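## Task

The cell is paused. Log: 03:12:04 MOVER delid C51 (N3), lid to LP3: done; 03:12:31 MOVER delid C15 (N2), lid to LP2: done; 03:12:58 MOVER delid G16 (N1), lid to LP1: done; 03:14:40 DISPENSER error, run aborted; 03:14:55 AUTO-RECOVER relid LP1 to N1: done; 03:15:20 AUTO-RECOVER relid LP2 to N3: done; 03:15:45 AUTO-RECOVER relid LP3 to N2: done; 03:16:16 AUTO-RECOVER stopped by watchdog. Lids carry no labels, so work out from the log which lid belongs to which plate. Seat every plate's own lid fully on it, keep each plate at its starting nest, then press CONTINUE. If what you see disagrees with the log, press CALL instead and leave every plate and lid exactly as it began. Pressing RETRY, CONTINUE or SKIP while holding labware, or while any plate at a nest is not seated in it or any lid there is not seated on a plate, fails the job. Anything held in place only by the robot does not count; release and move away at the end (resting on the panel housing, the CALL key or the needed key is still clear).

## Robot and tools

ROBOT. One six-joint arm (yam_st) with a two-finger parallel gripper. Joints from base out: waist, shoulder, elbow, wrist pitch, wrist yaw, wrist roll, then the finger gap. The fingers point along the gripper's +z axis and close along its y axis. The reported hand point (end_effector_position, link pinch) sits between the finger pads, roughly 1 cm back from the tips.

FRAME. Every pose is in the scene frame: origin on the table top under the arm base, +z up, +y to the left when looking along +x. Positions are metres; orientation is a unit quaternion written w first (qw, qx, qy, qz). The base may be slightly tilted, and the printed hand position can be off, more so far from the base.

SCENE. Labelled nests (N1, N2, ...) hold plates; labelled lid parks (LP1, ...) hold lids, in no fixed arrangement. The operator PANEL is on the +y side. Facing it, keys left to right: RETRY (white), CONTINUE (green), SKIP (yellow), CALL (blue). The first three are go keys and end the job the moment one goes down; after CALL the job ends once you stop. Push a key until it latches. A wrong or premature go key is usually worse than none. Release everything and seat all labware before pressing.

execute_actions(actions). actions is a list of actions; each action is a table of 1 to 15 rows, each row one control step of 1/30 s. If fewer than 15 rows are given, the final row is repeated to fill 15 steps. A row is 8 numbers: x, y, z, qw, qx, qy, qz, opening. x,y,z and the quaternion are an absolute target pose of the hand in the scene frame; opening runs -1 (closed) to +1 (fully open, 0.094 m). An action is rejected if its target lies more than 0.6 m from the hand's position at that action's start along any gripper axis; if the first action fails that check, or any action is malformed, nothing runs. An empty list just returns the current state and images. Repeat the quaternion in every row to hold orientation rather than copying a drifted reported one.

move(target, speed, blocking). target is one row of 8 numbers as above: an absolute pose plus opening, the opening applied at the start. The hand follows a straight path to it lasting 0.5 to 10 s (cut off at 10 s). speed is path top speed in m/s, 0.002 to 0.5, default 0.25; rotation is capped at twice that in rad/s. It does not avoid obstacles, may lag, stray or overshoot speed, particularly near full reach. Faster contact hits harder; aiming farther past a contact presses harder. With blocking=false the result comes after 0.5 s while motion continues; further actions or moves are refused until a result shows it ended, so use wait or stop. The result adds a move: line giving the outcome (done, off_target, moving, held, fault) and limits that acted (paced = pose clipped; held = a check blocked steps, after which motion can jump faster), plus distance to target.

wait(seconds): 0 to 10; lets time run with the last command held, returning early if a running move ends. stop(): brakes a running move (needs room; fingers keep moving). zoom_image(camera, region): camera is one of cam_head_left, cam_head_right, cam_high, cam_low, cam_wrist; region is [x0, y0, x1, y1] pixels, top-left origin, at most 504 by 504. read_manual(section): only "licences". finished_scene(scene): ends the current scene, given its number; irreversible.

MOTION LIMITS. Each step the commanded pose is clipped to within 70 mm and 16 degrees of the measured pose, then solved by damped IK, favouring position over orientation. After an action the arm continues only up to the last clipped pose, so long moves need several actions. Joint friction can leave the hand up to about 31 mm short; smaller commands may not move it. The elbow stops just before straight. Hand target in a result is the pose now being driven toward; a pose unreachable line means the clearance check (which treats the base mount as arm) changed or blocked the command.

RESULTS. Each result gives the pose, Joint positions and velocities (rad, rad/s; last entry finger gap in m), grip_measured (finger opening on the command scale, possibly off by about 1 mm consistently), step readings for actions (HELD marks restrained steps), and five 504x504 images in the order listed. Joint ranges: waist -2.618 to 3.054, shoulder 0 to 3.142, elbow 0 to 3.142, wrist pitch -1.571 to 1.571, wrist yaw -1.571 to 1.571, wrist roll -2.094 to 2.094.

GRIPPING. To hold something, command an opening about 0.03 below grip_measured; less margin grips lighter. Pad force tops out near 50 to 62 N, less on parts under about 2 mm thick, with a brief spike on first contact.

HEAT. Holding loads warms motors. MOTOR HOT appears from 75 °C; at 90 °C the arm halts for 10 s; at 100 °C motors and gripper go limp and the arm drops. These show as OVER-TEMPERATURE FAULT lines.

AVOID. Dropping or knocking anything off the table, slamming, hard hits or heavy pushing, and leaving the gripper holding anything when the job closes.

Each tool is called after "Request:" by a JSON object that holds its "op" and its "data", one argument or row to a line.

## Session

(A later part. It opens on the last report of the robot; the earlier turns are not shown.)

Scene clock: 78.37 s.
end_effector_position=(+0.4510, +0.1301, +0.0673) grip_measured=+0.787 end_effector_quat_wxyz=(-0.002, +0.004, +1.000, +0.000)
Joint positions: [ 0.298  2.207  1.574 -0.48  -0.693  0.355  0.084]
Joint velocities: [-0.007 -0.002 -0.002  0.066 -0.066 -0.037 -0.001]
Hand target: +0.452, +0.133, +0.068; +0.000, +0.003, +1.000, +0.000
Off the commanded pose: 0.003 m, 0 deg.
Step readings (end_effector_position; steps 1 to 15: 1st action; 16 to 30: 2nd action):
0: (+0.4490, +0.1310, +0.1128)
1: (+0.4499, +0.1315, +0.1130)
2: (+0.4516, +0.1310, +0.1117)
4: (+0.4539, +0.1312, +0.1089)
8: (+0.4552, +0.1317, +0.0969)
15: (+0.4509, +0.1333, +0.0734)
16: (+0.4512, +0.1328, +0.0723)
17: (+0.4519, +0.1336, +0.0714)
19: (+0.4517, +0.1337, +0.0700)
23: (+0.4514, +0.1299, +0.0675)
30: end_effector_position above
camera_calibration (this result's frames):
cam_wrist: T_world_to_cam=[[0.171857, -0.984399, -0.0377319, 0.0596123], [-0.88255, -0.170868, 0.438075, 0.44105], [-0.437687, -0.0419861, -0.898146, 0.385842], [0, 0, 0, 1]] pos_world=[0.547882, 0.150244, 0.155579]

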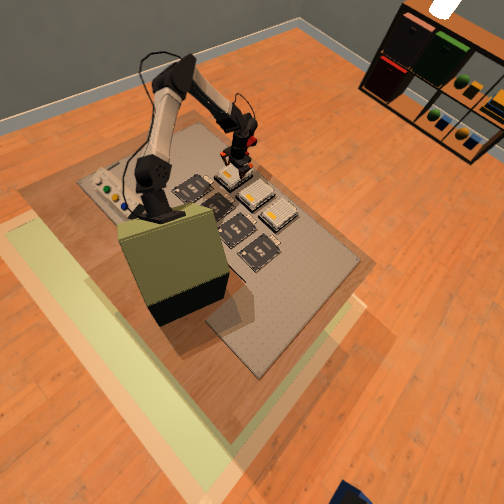

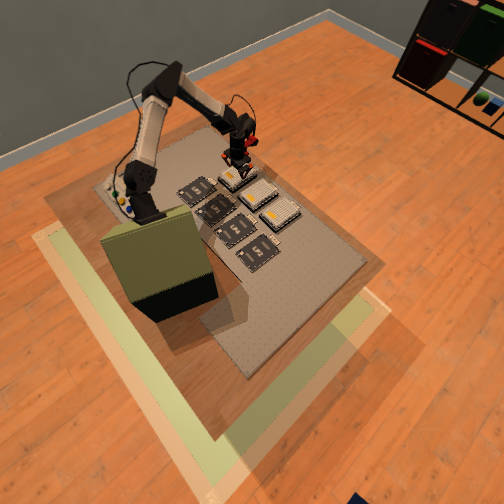

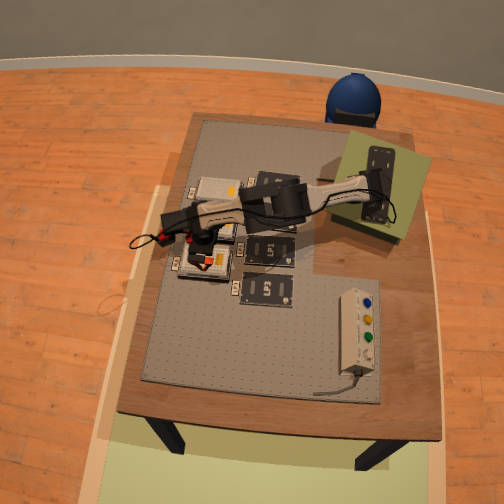

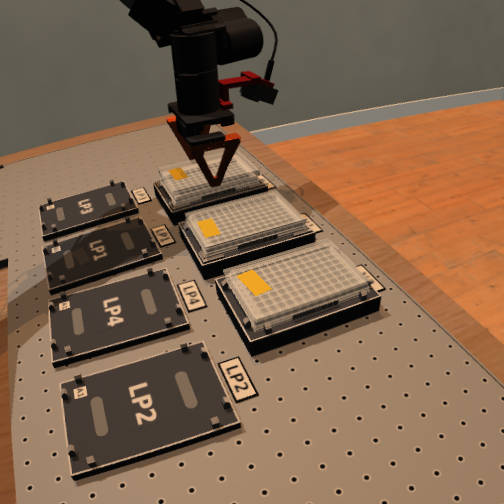

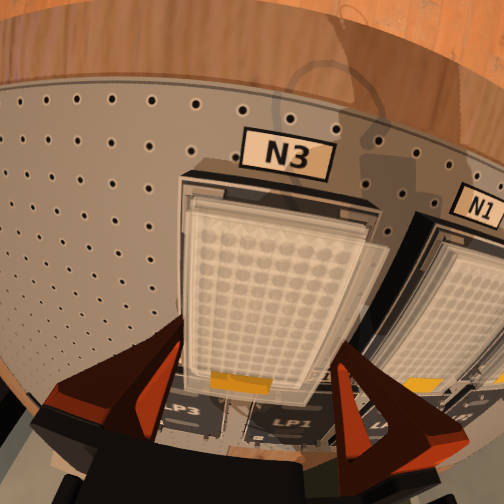

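Request:
{"op": "execute_actions", "data": {
  "actions": [
    [[0.474,0.154,0.067,0,-0.040,1,0,0.76],[0.430,0.114,0.0665,0,0.046,1,0,0.76],[0.474,0.154,0.066,0,-0.040,1,0,0.76],[0.430,0.114,0.0655,0,0.046,1,0,0.76],[0.474,0.154,0.065,0,-0.040,1,0,0.76],[0.430,0.114,0.065,0,0.046,1,0,0.76],[0.474,0.154,0.065,0,-0.040,1,0,0.76],[0.441,0.124,0.065,0,0.024,1,0,0.76],[0.452,0.134,0.065,0,0.003,1,0,0.76]]
  ]
}}

Scene clock: 79.33 s.
end_effector_position=(+0.4544, +0.1338, +0.0669) grip_measured=+0.787 end_effector_quat_wxyz=(+0.003, +0.001, +1.000, +0.001)
Joint positions: [ 0.303  2.207  1.583 -0.473 -0.689  0.363  0.084]
Joint velocities: [-0.002  0.002  0.012 -0.022 -0.037 -0.022  0.   ]
Hand target: +0.452, +0.134, +0.065; +0.000, +0.003, +1.000, +0.000
Off the commanded pose: 0.003 m, 0 deg.
Step readings (end_effector_position):
0: (+0.4510, +0.1301, +0.0673)
1: (+0.4524, +0.1313, +0.0678)
2: (+0.4545, +0.1313, +0.0669)
4: (+0.4548, +0.1328, +0.0675)
8: (+0.4545, +0.1336, +0.0667)
15: end_effector_position above
camera_calibration (this result's frames):
cam_wrist: T_world_to_cam=[[0.177481, -0.983412, -0.0374347, 0.0598854], [-0.885674, -0.176194, 0.429579, 0.447531], [-0.429049, -0.0430869, -0.902253, 0.383673], [0, 0, 0, 1]] pos_world=[0.550352, 0.154275, 0.156163]

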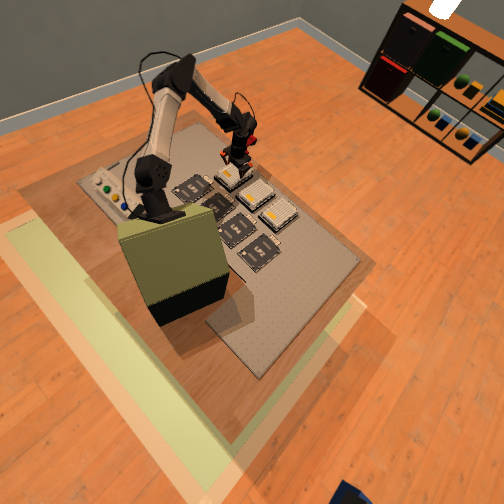

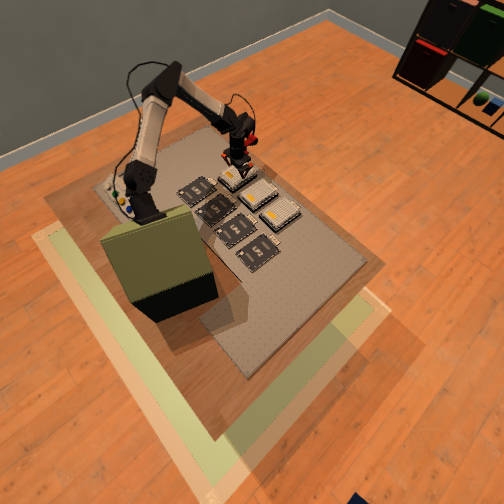

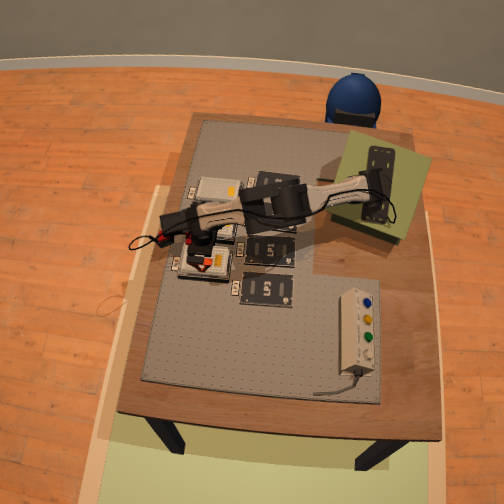

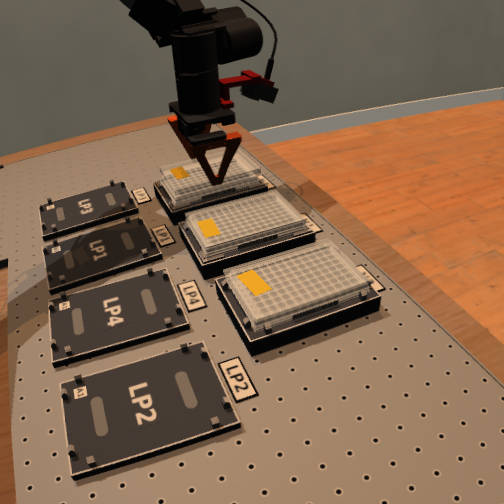

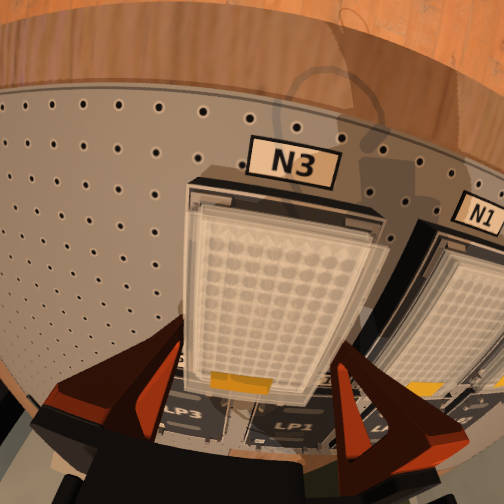

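Request:
{"op": "execute_actions", "data": {
  "actions": [
    [[0.440,0.1435,0.065,0,0.024,1,0,0.76],[0.473,0.1135,0.0645,0,-0.040,1,0,0.76],[0.429,0.1535,0.064,0,0.046,1,0,0.76],[0.473,0.1135,0.0635,0,-0.040,1,0,0.76],[0.429,0.1535,0.063,0,0.046,1,0,0.76],[0.462,0.1235,0.063,0,-0.018,1,0,0.76],[0.451,0.1335,0.063,0,0.003,1,0,0.76]]
  ]
}}

Scene clock: 80.23 s.
end_effector_position=(+0.4508, +0.1331, +0.0645) grip_measured=+0.787 end_effector_quat_wxyz=(-0.001, +0.003, +1.000, +0.000)
Joint positions: [ 0.307  2.206  1.573 -0.468 -0.687  0.366  0.084]
Joint velocities: [ 0.007 -0.002 -0.002 -0.022  0.051 -0.007 -0.001]
Hand target: +0.451, +0.133, +0.063; -0.000, +0.003, +1.000, -0.000
Off the commanded pose: 0.002 m, 0 deg.
Step readings (end_effector_position):
0: (+0.4544, +0.1338, +0.0669)
1: (+0.4539, +0.1338, +0.0669)
2: (+0.4534, +0.1331, +0.0669)
4: (+0.4529, +0.1324, +0.0660)
8: (+0.4507, +0.1331, +0.0645)
15: end_effector_position above
camera_calibration (this result's frames):
cam_wrist: T_world_to_cam=[[0.17376, -0.984118, -0.0363278, 0.0615065], [-0.883423, -0.17207, 0.435839, 0.443287], [-0.435168, -0.0436387, -0.899291, 0.382552], [0, 0, 0, 1]] pos_world=[0.547397, 0.1535, 0.153058]

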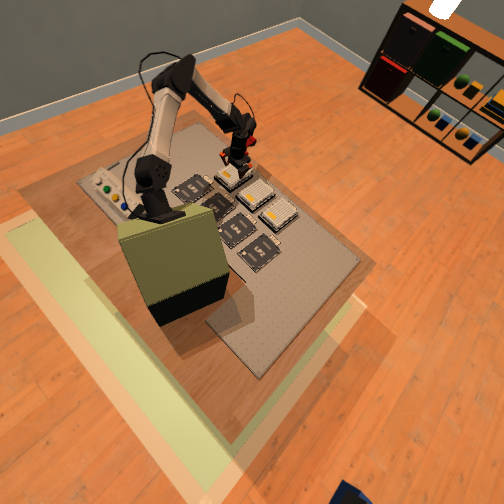

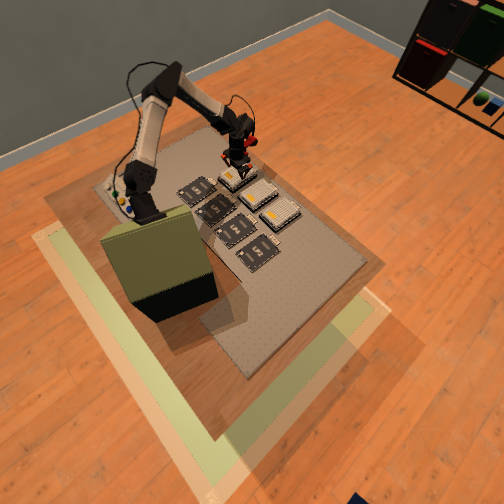

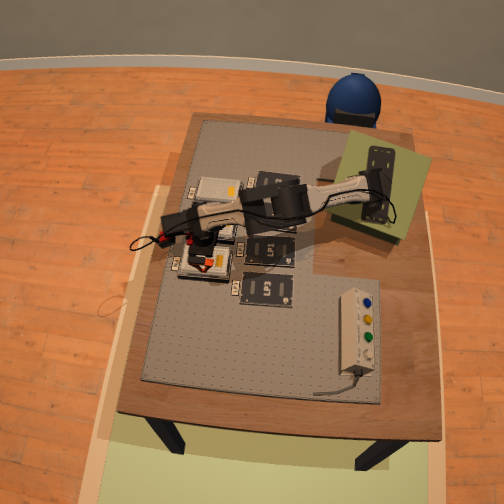

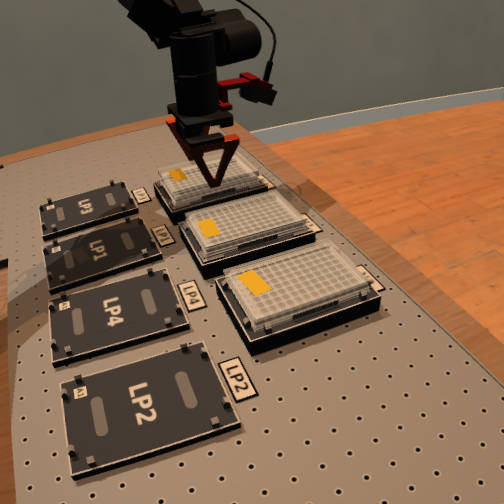

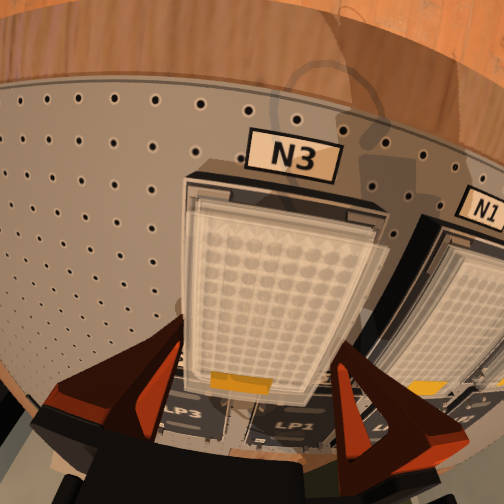

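Request:
{"op": "execute_actions", "data": {
  "actions": [
    [[0.463,0.1435,0.063,0,-0.018,1,0,0.76],[0.430,0.1135,0.0626,0,0.046,1,0,0.76],[0.474,0.1535,0.0622,0,-0.040,1,0,0.76],[0.430,0.1535,0.0618,0,0.046,1,0,0.76],[0.474,0.1135,0.0614,0,-0.040,1,0,0.76],[0.430,0.1535,0.061,0,0.046,1,0,0.76],[0.474,0.1135,0.0606,0,-0.040,1,0,0.76],[0.430,0.1135,0.0602,0,0.046,1,0,0.76],[0.474,0.1535,0.060,0,-0.040,1,0,0.76],[0.441,0.1235,0.060,0,0.024,1,0,0.76],[0.452,0.1335,0.060,0,0.003,1,0,0.76]]
  ]
}}

Scene clock: 81.20 s.
end_effector_position=(+0.4523, +0.1336, +0.0633) grip_measured=+0.787 end_effector_quat_wxyz=(+0.000, +0.004, +1.000, +0.001)
Joint positions: [ 0.309  2.212  1.579 -0.465 -0.687  0.373  0.084]
Joint velocities: [ 0.002 -0.002 -0.002 -0.007 -0.022 -0.037 -0.   ]
Hand target: +0.452, +0.133, +0.060; -0.000, +0.003, +1.000, +0.000
Off the commanded pose: 0.003 m, 0 deg.
Step readings (end_effector_position):
0: (+0.4508, +0.1331, +0.0645)
1: (+0.4515, +0.1337, +0.0649)
2: (+0.4520, +0.1333, +0.0641)
4: (+0.4523, +0.1350, +0.0638)
8: (+0.4515, +0.1356, +0.0630)
15: end_effector_position above
camera_calibration (this result's frames):
cam_wrist: T_world_to_cam=[[0.170727, -0.984606, -0.0374536, 0.0632236], [-0.884823, -0.169928, 0.433835, 0.445706], [-0.433522, -0.0409278, -0.900213, 0.381036], [0, 0, 0, 1]] pos_world=[0.548764, 0.153583, 0.152019]

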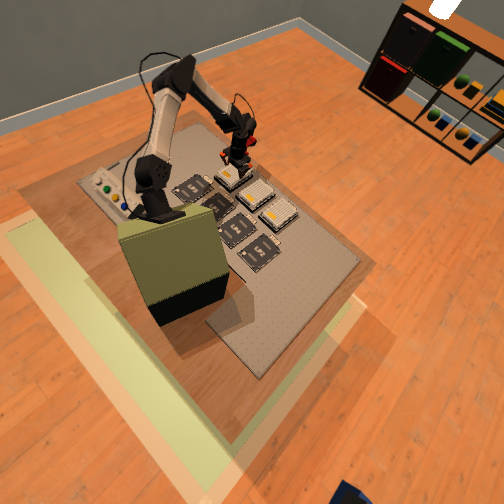

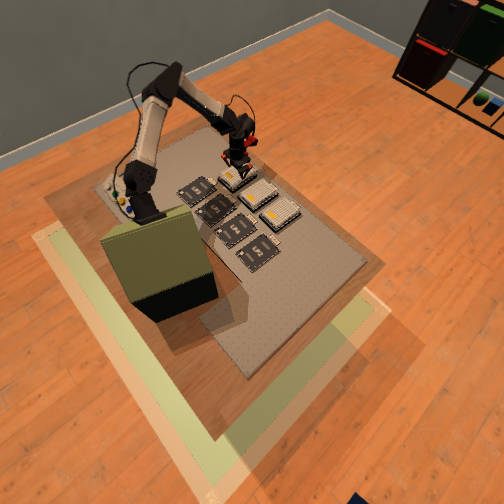

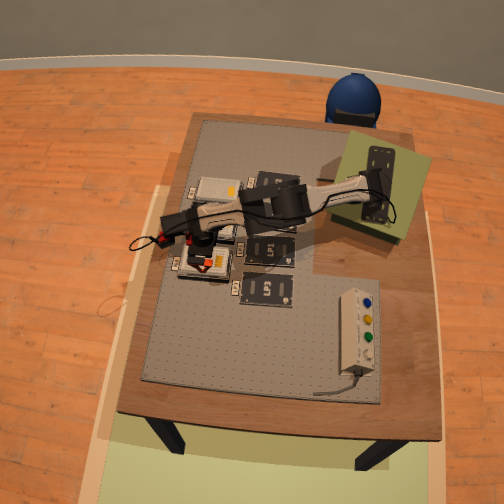

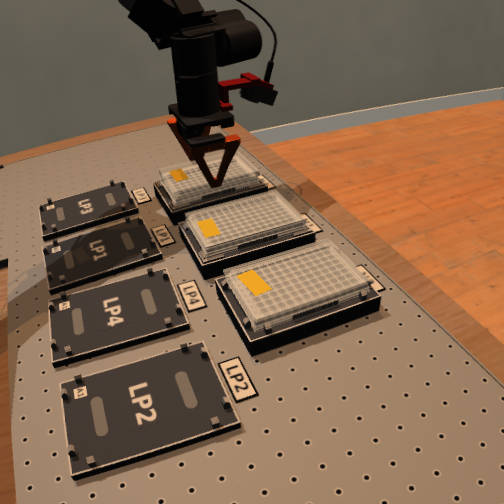

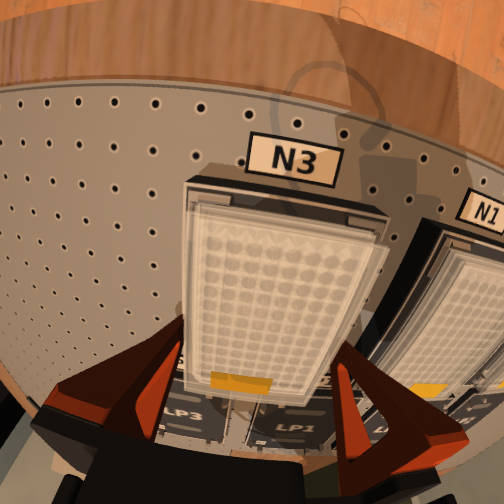

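Request:
{"op": "execute_actions", "data": {
  "actions": [
    [[0.441,0.1433,0.060,0,0.024,1,0,0.76],[0.474,0.1133,0.0596,0,-0.040,1,0,0.76],[0.430,0.1533,0.0592,0,0.046,1,0,0.76],[0.474,0.1133,0.0588,0,-0.040,1,0,0.76],[0.430,0.1533,0.0584,0,0.046,1,0,0.76],[0.474,0.1133,0.058,0,-0.040,1,0,0.76],[0.430,0.1533,0.058,0,0.046,1,0,0.76],[0.474,0.1133,0.058,0,-0.040,1,0,0.76],[0.430,0.1533,0.058,0,0.046,1,0,0.76],[0.463,0.1233,0.058,0,-0.018,1,0,0.76],[0.452,0.1333,0.058,0,0.003,1,0,0.76]]
  ]
}}

Scene clock: 82.13 s.
end_effector_position=(+0.4515, +0.1327, +0.0596) grip_measured=+0.787 end_effector_quat_wxyz=(-0.001, +0.000, +1.000, -0.002)
Joint positions: [ 0.314  2.219  1.581 -0.46  -0.681  0.368  0.084]
Joint velocities: [ 0.012 -0.007  0.037 -0.022 -0.022  0.007  0.001]
Hand target: +0.452, +0.133, +0.058; +0.000, +0.003, +1.000, -0.000
Off the commanded pose: 0.002 m, 0 deg.
Step readings (end_effector_position):
0: (+0.4523, +0.1336, +0.0633)
1: (+0.4519, +0.1339, +0.0630)
2: (+0.4524, +0.1331, +0.0629)
4: (+0.4528, +0.1321, +0.0621)
8: (+0.4511, +0.1319, +0.0602)
15: end_effector_position above
camera_calibration (this result's frames):
cam_wrist: T_world_to_cam=[[0.178821, -0.983336, -0.0327459, 0.0581617], [-0.882436, -0.175014, 0.436666, 0.445898], [-0.435121, -0.0491891, -0.899028, 0.379109], [0, 0, 0, 1]] pos_world=[0.548034, 0.153879, 0.148025]

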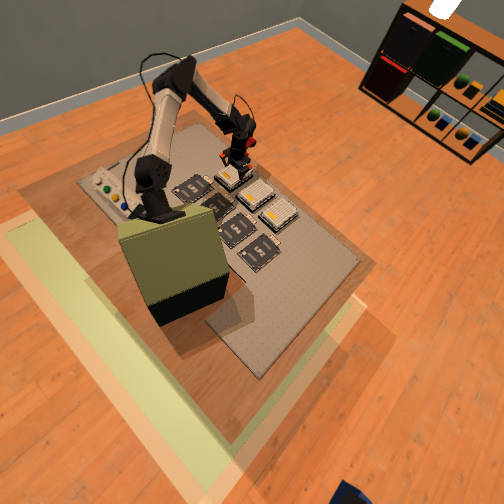

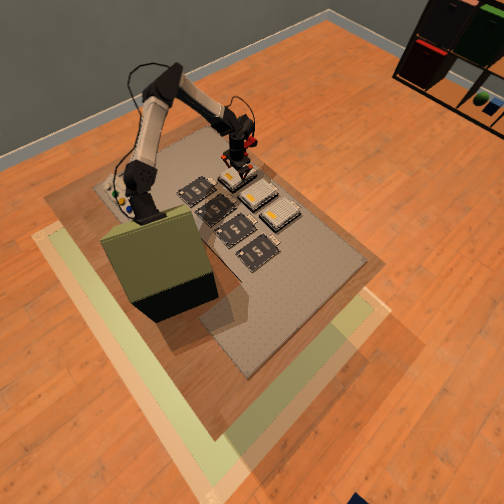

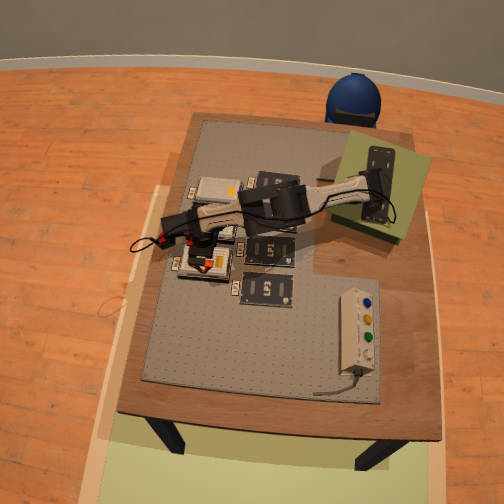

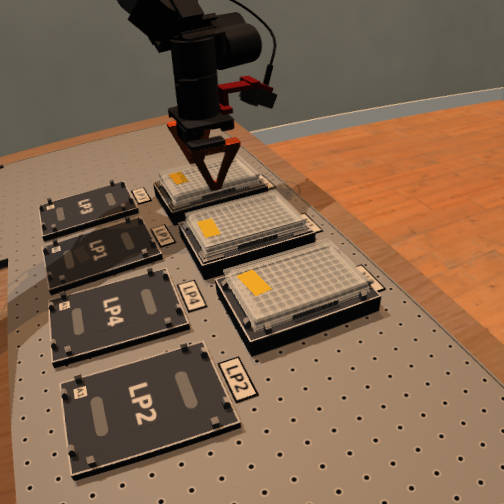

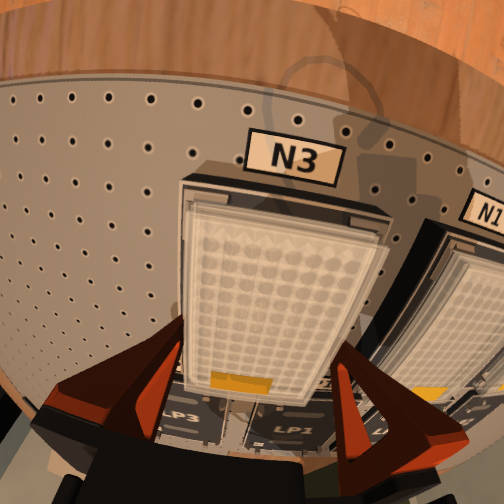

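Request:
{"op": "execute_actions", "data": {
  "actions": [
    [[0.441,0.1435,0.0578,0,0.025,1,0,0.76],[0.474,0.1135,0.0575,0,-0.039,1,0,0.76],[0.430,0.1535,0.0572,0,0.047,1,0,0.76],[0.474,0.1135,0.0569,0,-0.039,1,0,0.76],[0.430,0.1535,0.0566,0,0.047,1,0,0.76],[0.474,0.1135,0.0563,0,-0.039,1,0,0.76],[0.430,0.1535,0.056,0,0.047,1,0,0.76],[0.463,0.1235,0.056,0,-0.017,1,0,0.76],[0.452,0.1335,0.056,0,0.004,1,0,0.76]]
  ]
}}

Request:
{"op": "zoom_image", "data": {
  "camera": "cam_low",
  "region": [140,130,300,240]
}}

Scene clock: 83.20 s.
end_effector_position=(+0.4515, +0.1327, +0.0580) grip_measured=+0.787 end_effector_quat_wxyz=(-0.001, +0.001, +1.000, -0.003)
Joint positions: [ 0.317  2.223  1.583 -0.459 -0.679  0.37   0.084]
Joint velocities: [-0.012  0.002  0.007 -0.022 -0.007  0.022  0.001]
Hand target: +0.452, +0.133, +0.056; -0.000, +0.004, +1.000, +0.000
Off the commanded pose: 0.002 m, 1 deg.
Step readings (end_effector_position):
0: (+0.4515, +0.1327, +0.0596)
1: (+0.4509, +0.1327, +0.0594)
2: (+0.4514, +0.1316, +0.0592)
4: (+0.4515, +0.1320, +0.0582)
8: (+0.4510, +0.1326, +0.0580)
15: end_effector_position above
camera_calibration (this result's frames):
cam_wrist: T_world_to_cam=[[0.178227, -0.983486, -0.0314644, 0.0583773], [-0.882219, -0.173874, 0.437559, 0.446316], [-0.435804, -0.0502262, -0.898639, 0.378103], [0, 0, 0, 1]] pos_world=[0.548123, 0.154007, 0.146325]

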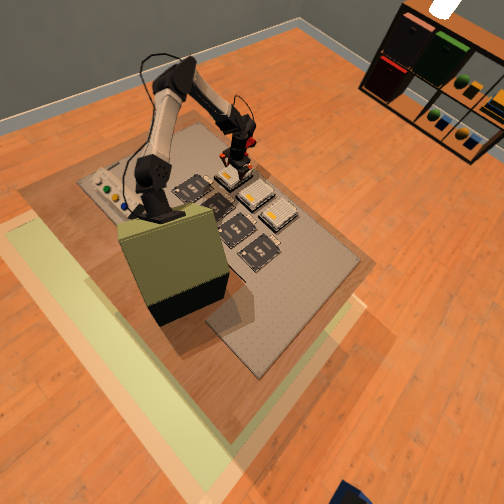

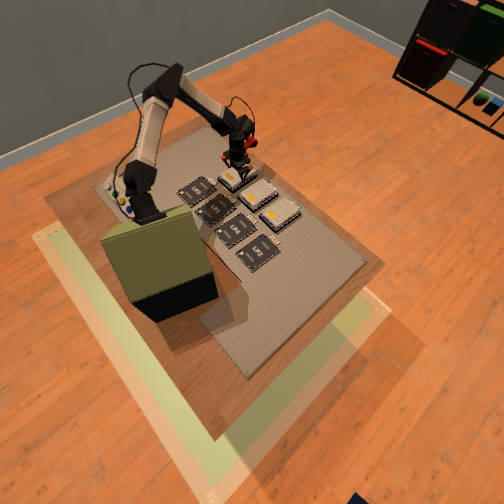

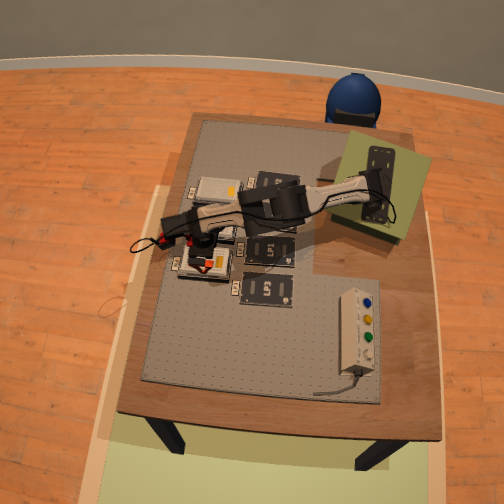

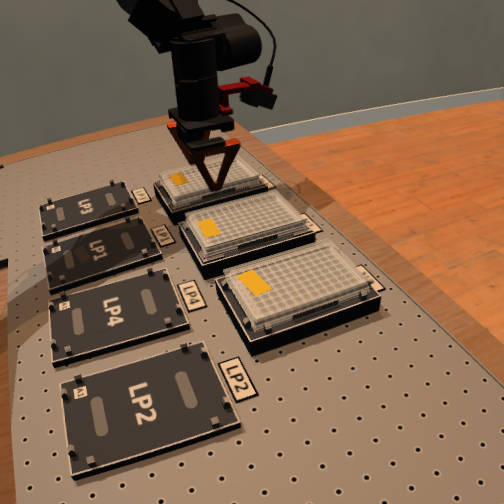

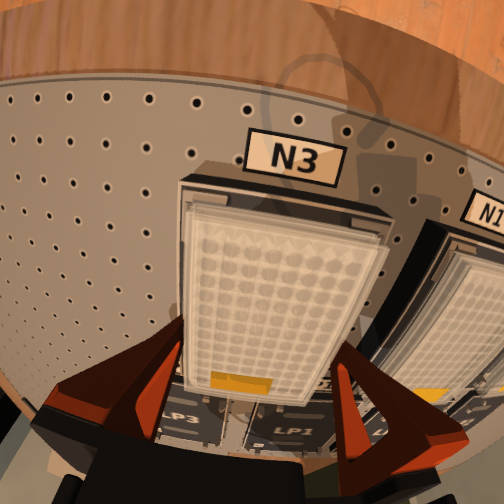

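Region (140, 130, 300, 240) of cam_low's 504x504 image, scaled by 3.150, with more detail than that image has; it fills the top 346 rows of this view, and the rest is white.

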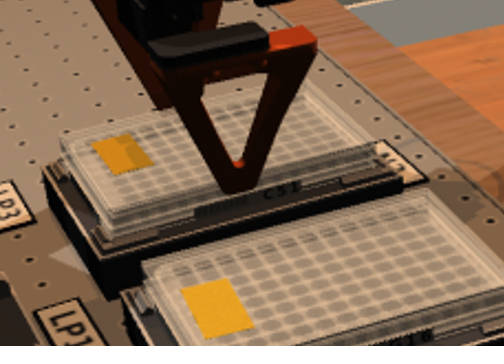

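Stalled at .058 = seated. Release.

Request:
{"op": "execute_actions", "data": {
  "actions": [
    [[0.4515,0.133,0.058,0,0.003,1,0,0.78],[0.4515,0.133,0.058,0,0.003,1,0,0.79],[0.4515,0.133,0.058,0,0.003,1,0,0.80],[0.4515,0.133,0.058,0,0.003,1,0,0.81],[0.4515,0.133,0.058,0,0.003,1,0,0.82],[0.4515,0.133,0.058,0,0.003,1,0,0.84],[0.4515,0.133,0.058,0,0.003,1,0,0.87],[0.4515,0.133,0.058,0,0.003,1,0,0.9],[0.4515,0.133,0.058,0,0.003,1,0,0.95],[0.4515,0.133,0.058,0,0.003,1,0,1]],
    [[0.441,0.1435,0.060,0,0.025,1,0,1],[0.474,0.1135,0.062,0,-0.039,1,0,1],[0.430,0.1535,0.064,0,0.047,1,0,1],[0.474,0.1135,0.066,0,-0.039,1,0,1],[0.430,0.1535,0.069,0,0.047,1,0,1],[0.474,0.1135,0.072,0,-0.039,1,0,1],[0.430,0.1535,0.075,0,0.047,1,0,1],[0.474,0.1135,0.078,0,-0.039,1,0,1],[0.430,0.1535,0.081,0,0.047,1,0,1],[0.474,0.1135,0.084,0,-0.039,1,0,1],[0.430,0.1535,0.087,0,0.047,1,0,1],[0.463,0.1235,0.091,0,-0.017,1,0,1],[0.452,0.1335,0.096,0,0.004,1,0,1]]
  ]
}}

Request:
{"op": "move", "data": {
  "target": [0.30,0.25,0.20,0,0.0,1,0,-1],
  "speed": 0.25
}}

Scene clock: 84.83 s.
end_effector_position=(+0.4522, +0.1325, +0.0855) grip_measured=+1.000 end_effector_quat_wxyz=(+0.002, +0.004, +1.000, -0.001)
Joint positions: [ 0.276  2.164  1.567 -0.521 -0.697  0.336  0.094]
Joint velocities: [-0.11  -0.056  0.002 -0.139  0.066 -0.125  0.   ]
Hand target: +0.452, +0.134, +0.096; +0.000, +0.004, +1.000, +0.000
Off the commanded pose: 0.011 m, 0 deg.
Step readings (end_effector_position; steps 1 to 15: 1st action; 16 to 30: 2nd action):
0: (+0.4515, +0.1327, +0.0580)
1: (+0.4515, +0.1327, +0.0580)
2: (+0.4515, +0.1327, +0.0580)
4: (+0.4515, +0.1327, +0.0580)
8: (+0.4515, +0.1327, +0.0580)
15: (+0.4515, +0.1327, +0.0580)
16: (+0.4513, +0.1332, +0.0584)
17: (+0.4513, +0.1326, +0.0590)
19: (+0.4516, +0.1322, +0.0611)
23: (+0.4510, +0.1331, +0.0689)
30: end_effector_position above
camera_calibration (this result's frames):
cam_wrist: T_world_to_cam=[[0.171481, -0.984626, -0.0332563, 0.0621986], [-0.886464, -0.168938, 0.430862, 0.436651], [-0.429856, -0.0444042, -0.901805, 0.399937], [0, 0, 0, 1]] pos_world=[0.548324, 0.152768, 0.174598]

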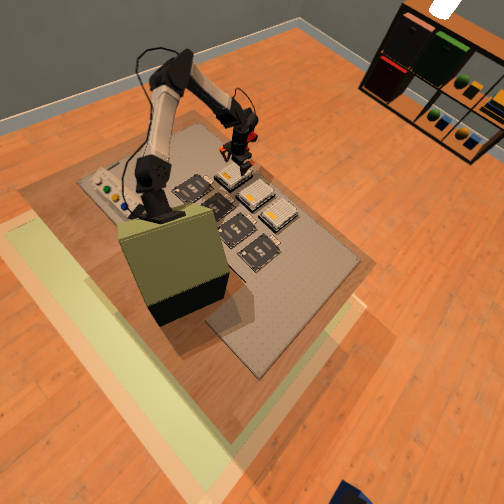

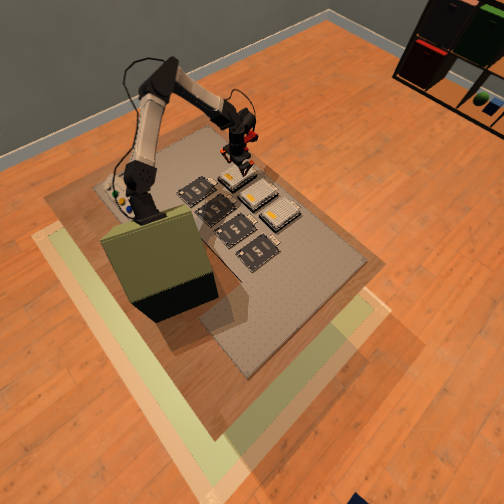

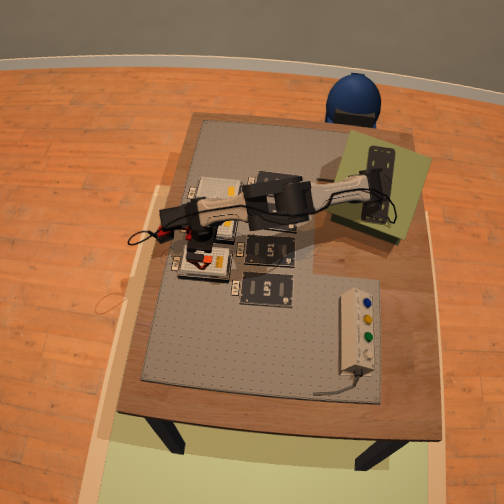

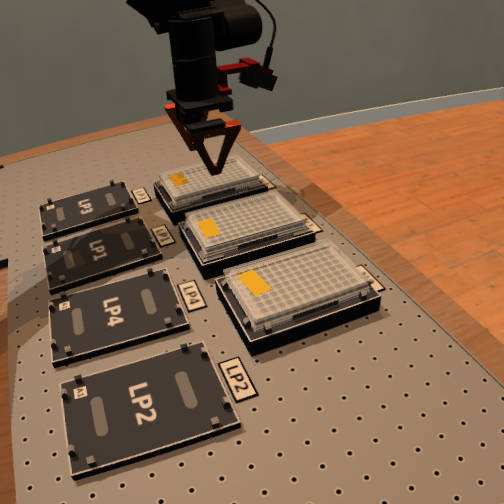

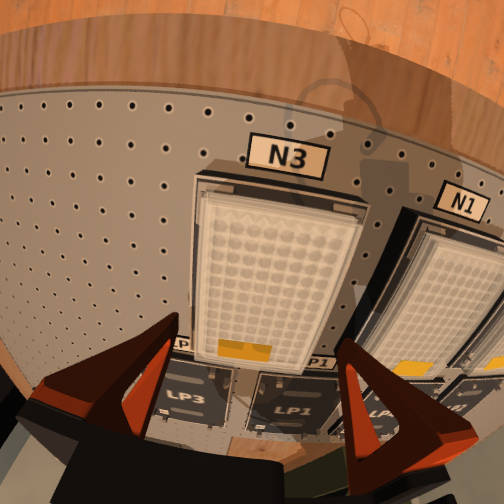

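Scene clock: 86.33 s.
end_effector_position=(+0.3135, +0.2607, +0.2064) grip_measured=-0.982 end_effector_quat_wxyz=(+0.018, -0.014, +1.000, +0.011)
Joint positions: [ 0.453  1.389  1.152 -0.714 -0.615  0.525  0.001]
Joint velocities: [-0.017 -0.012 -0.002 -0.022  0.037  0.037 -0.   ]
Hand target: +0.300, +0.252, +0.200; +0.000, -0.000, +1.000, -0.000
Off the commanded pose: 0.018 m, 3 deg.
move: off_target
camera_calibration (this result's frames):
cam_wrist: T_world_to_cam=[[0.207578, -0.976889, -0.050989, 0.206617], [-0.893178, -0.210531, 0.397379, 0.303117], [-0.39893, -0.0369447, -0.916237, 0.446333], [0, 0, 0, 1]] pos_world=[0.405903, 0.282147, 0.29903]

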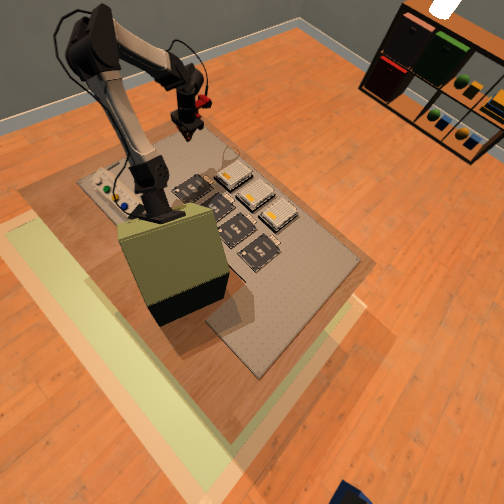

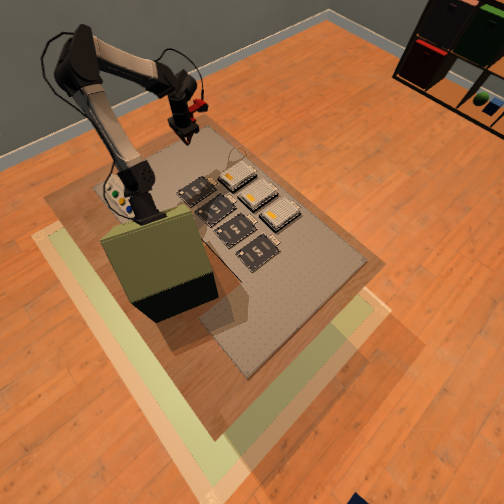

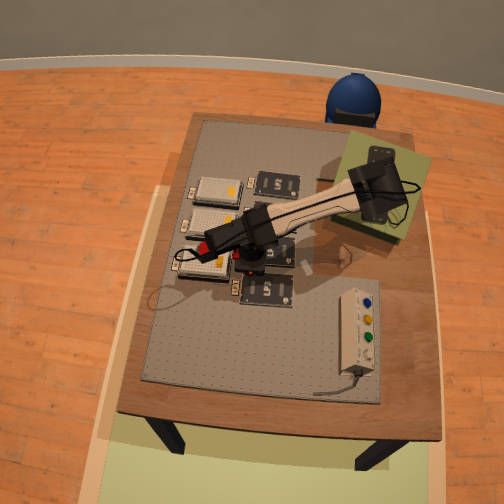

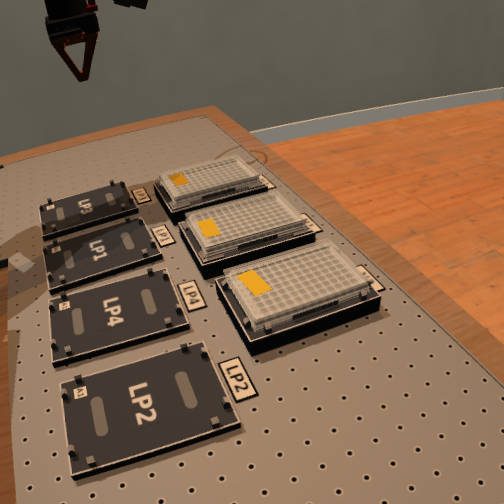

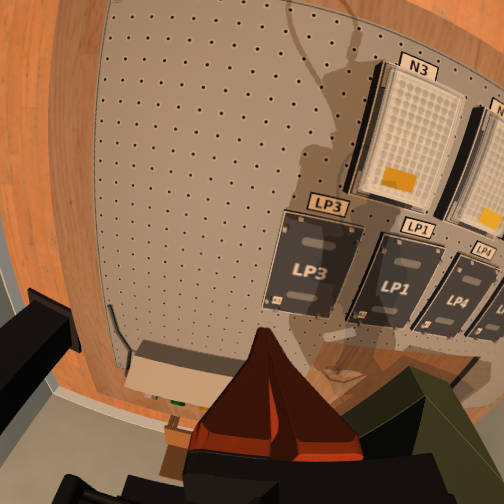

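Request:
{"op": "zoom_image", "data": {
  "camera": "cam_low",
  "region": [140,140,400,360]
}}

Request:
{"op": "zoom_image", "data": {
  "camera": "cam_high",
  "region": [160,160,320,300]
}}

Request:
{"op": "zoom_image", "data": {
  "camera": "cam_head_right",
  "region": [205,150,315,250]
}}

Region (140, 140, 400, 360) of cam_low's 504x504 image, scaled by 1.938, with more detail than that image has; it fills the top 426 rows of this view, and the rest is white.

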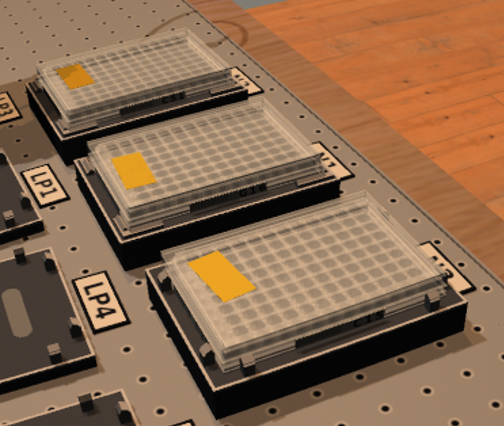

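Region (160, 160, 320, 300) of cam_high's 504x504 image, scaled by 3.150, with more detail than that image has; it fills the top 441 rows of this view, and the rest is white.

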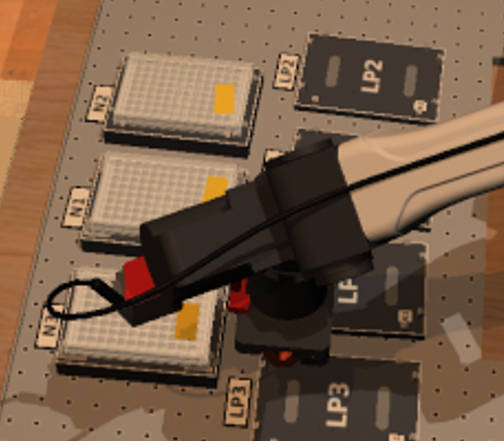

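Region (205, 150, 315, 250) of cam_head_right's 504x504 image, scaled by 4.582, with more detail than that image has; it fills the top 458 rows of this view, and the rest is white.

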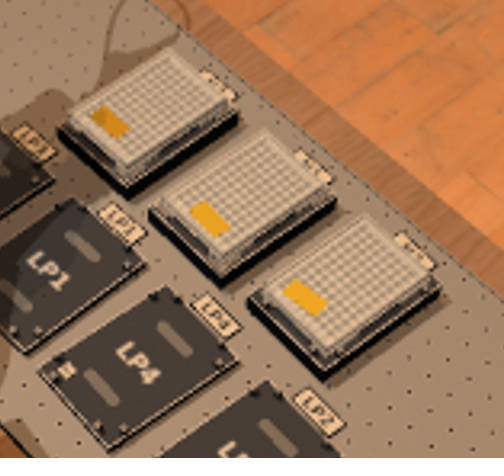

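Request:
{"op": "zoom_image", "data": {
  "camera": "cam_low",
  "region": [210,235,390,355]
}}

Request:
{"op": "zoom_image", "data": {
  "camera": "cam_low",
  "region": [150,150,330,280]
}}

Region (210, 235, 390, 355) of cam_low's 504x504 image, scaled by 2.800, with more detail than that image has.

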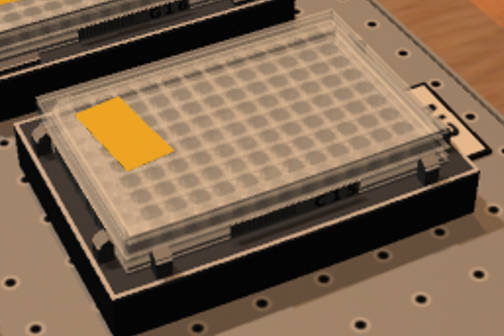

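Region (150, 150, 330, 280) of cam_low's 504x504 image, scaled by 2.800, with more detail than that image has.

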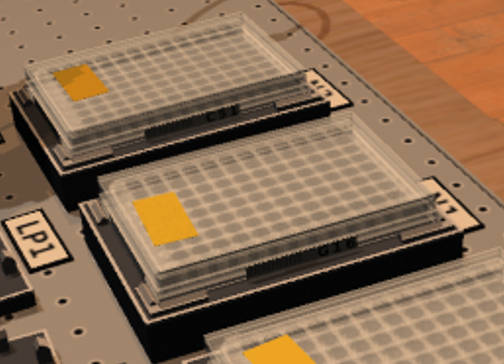

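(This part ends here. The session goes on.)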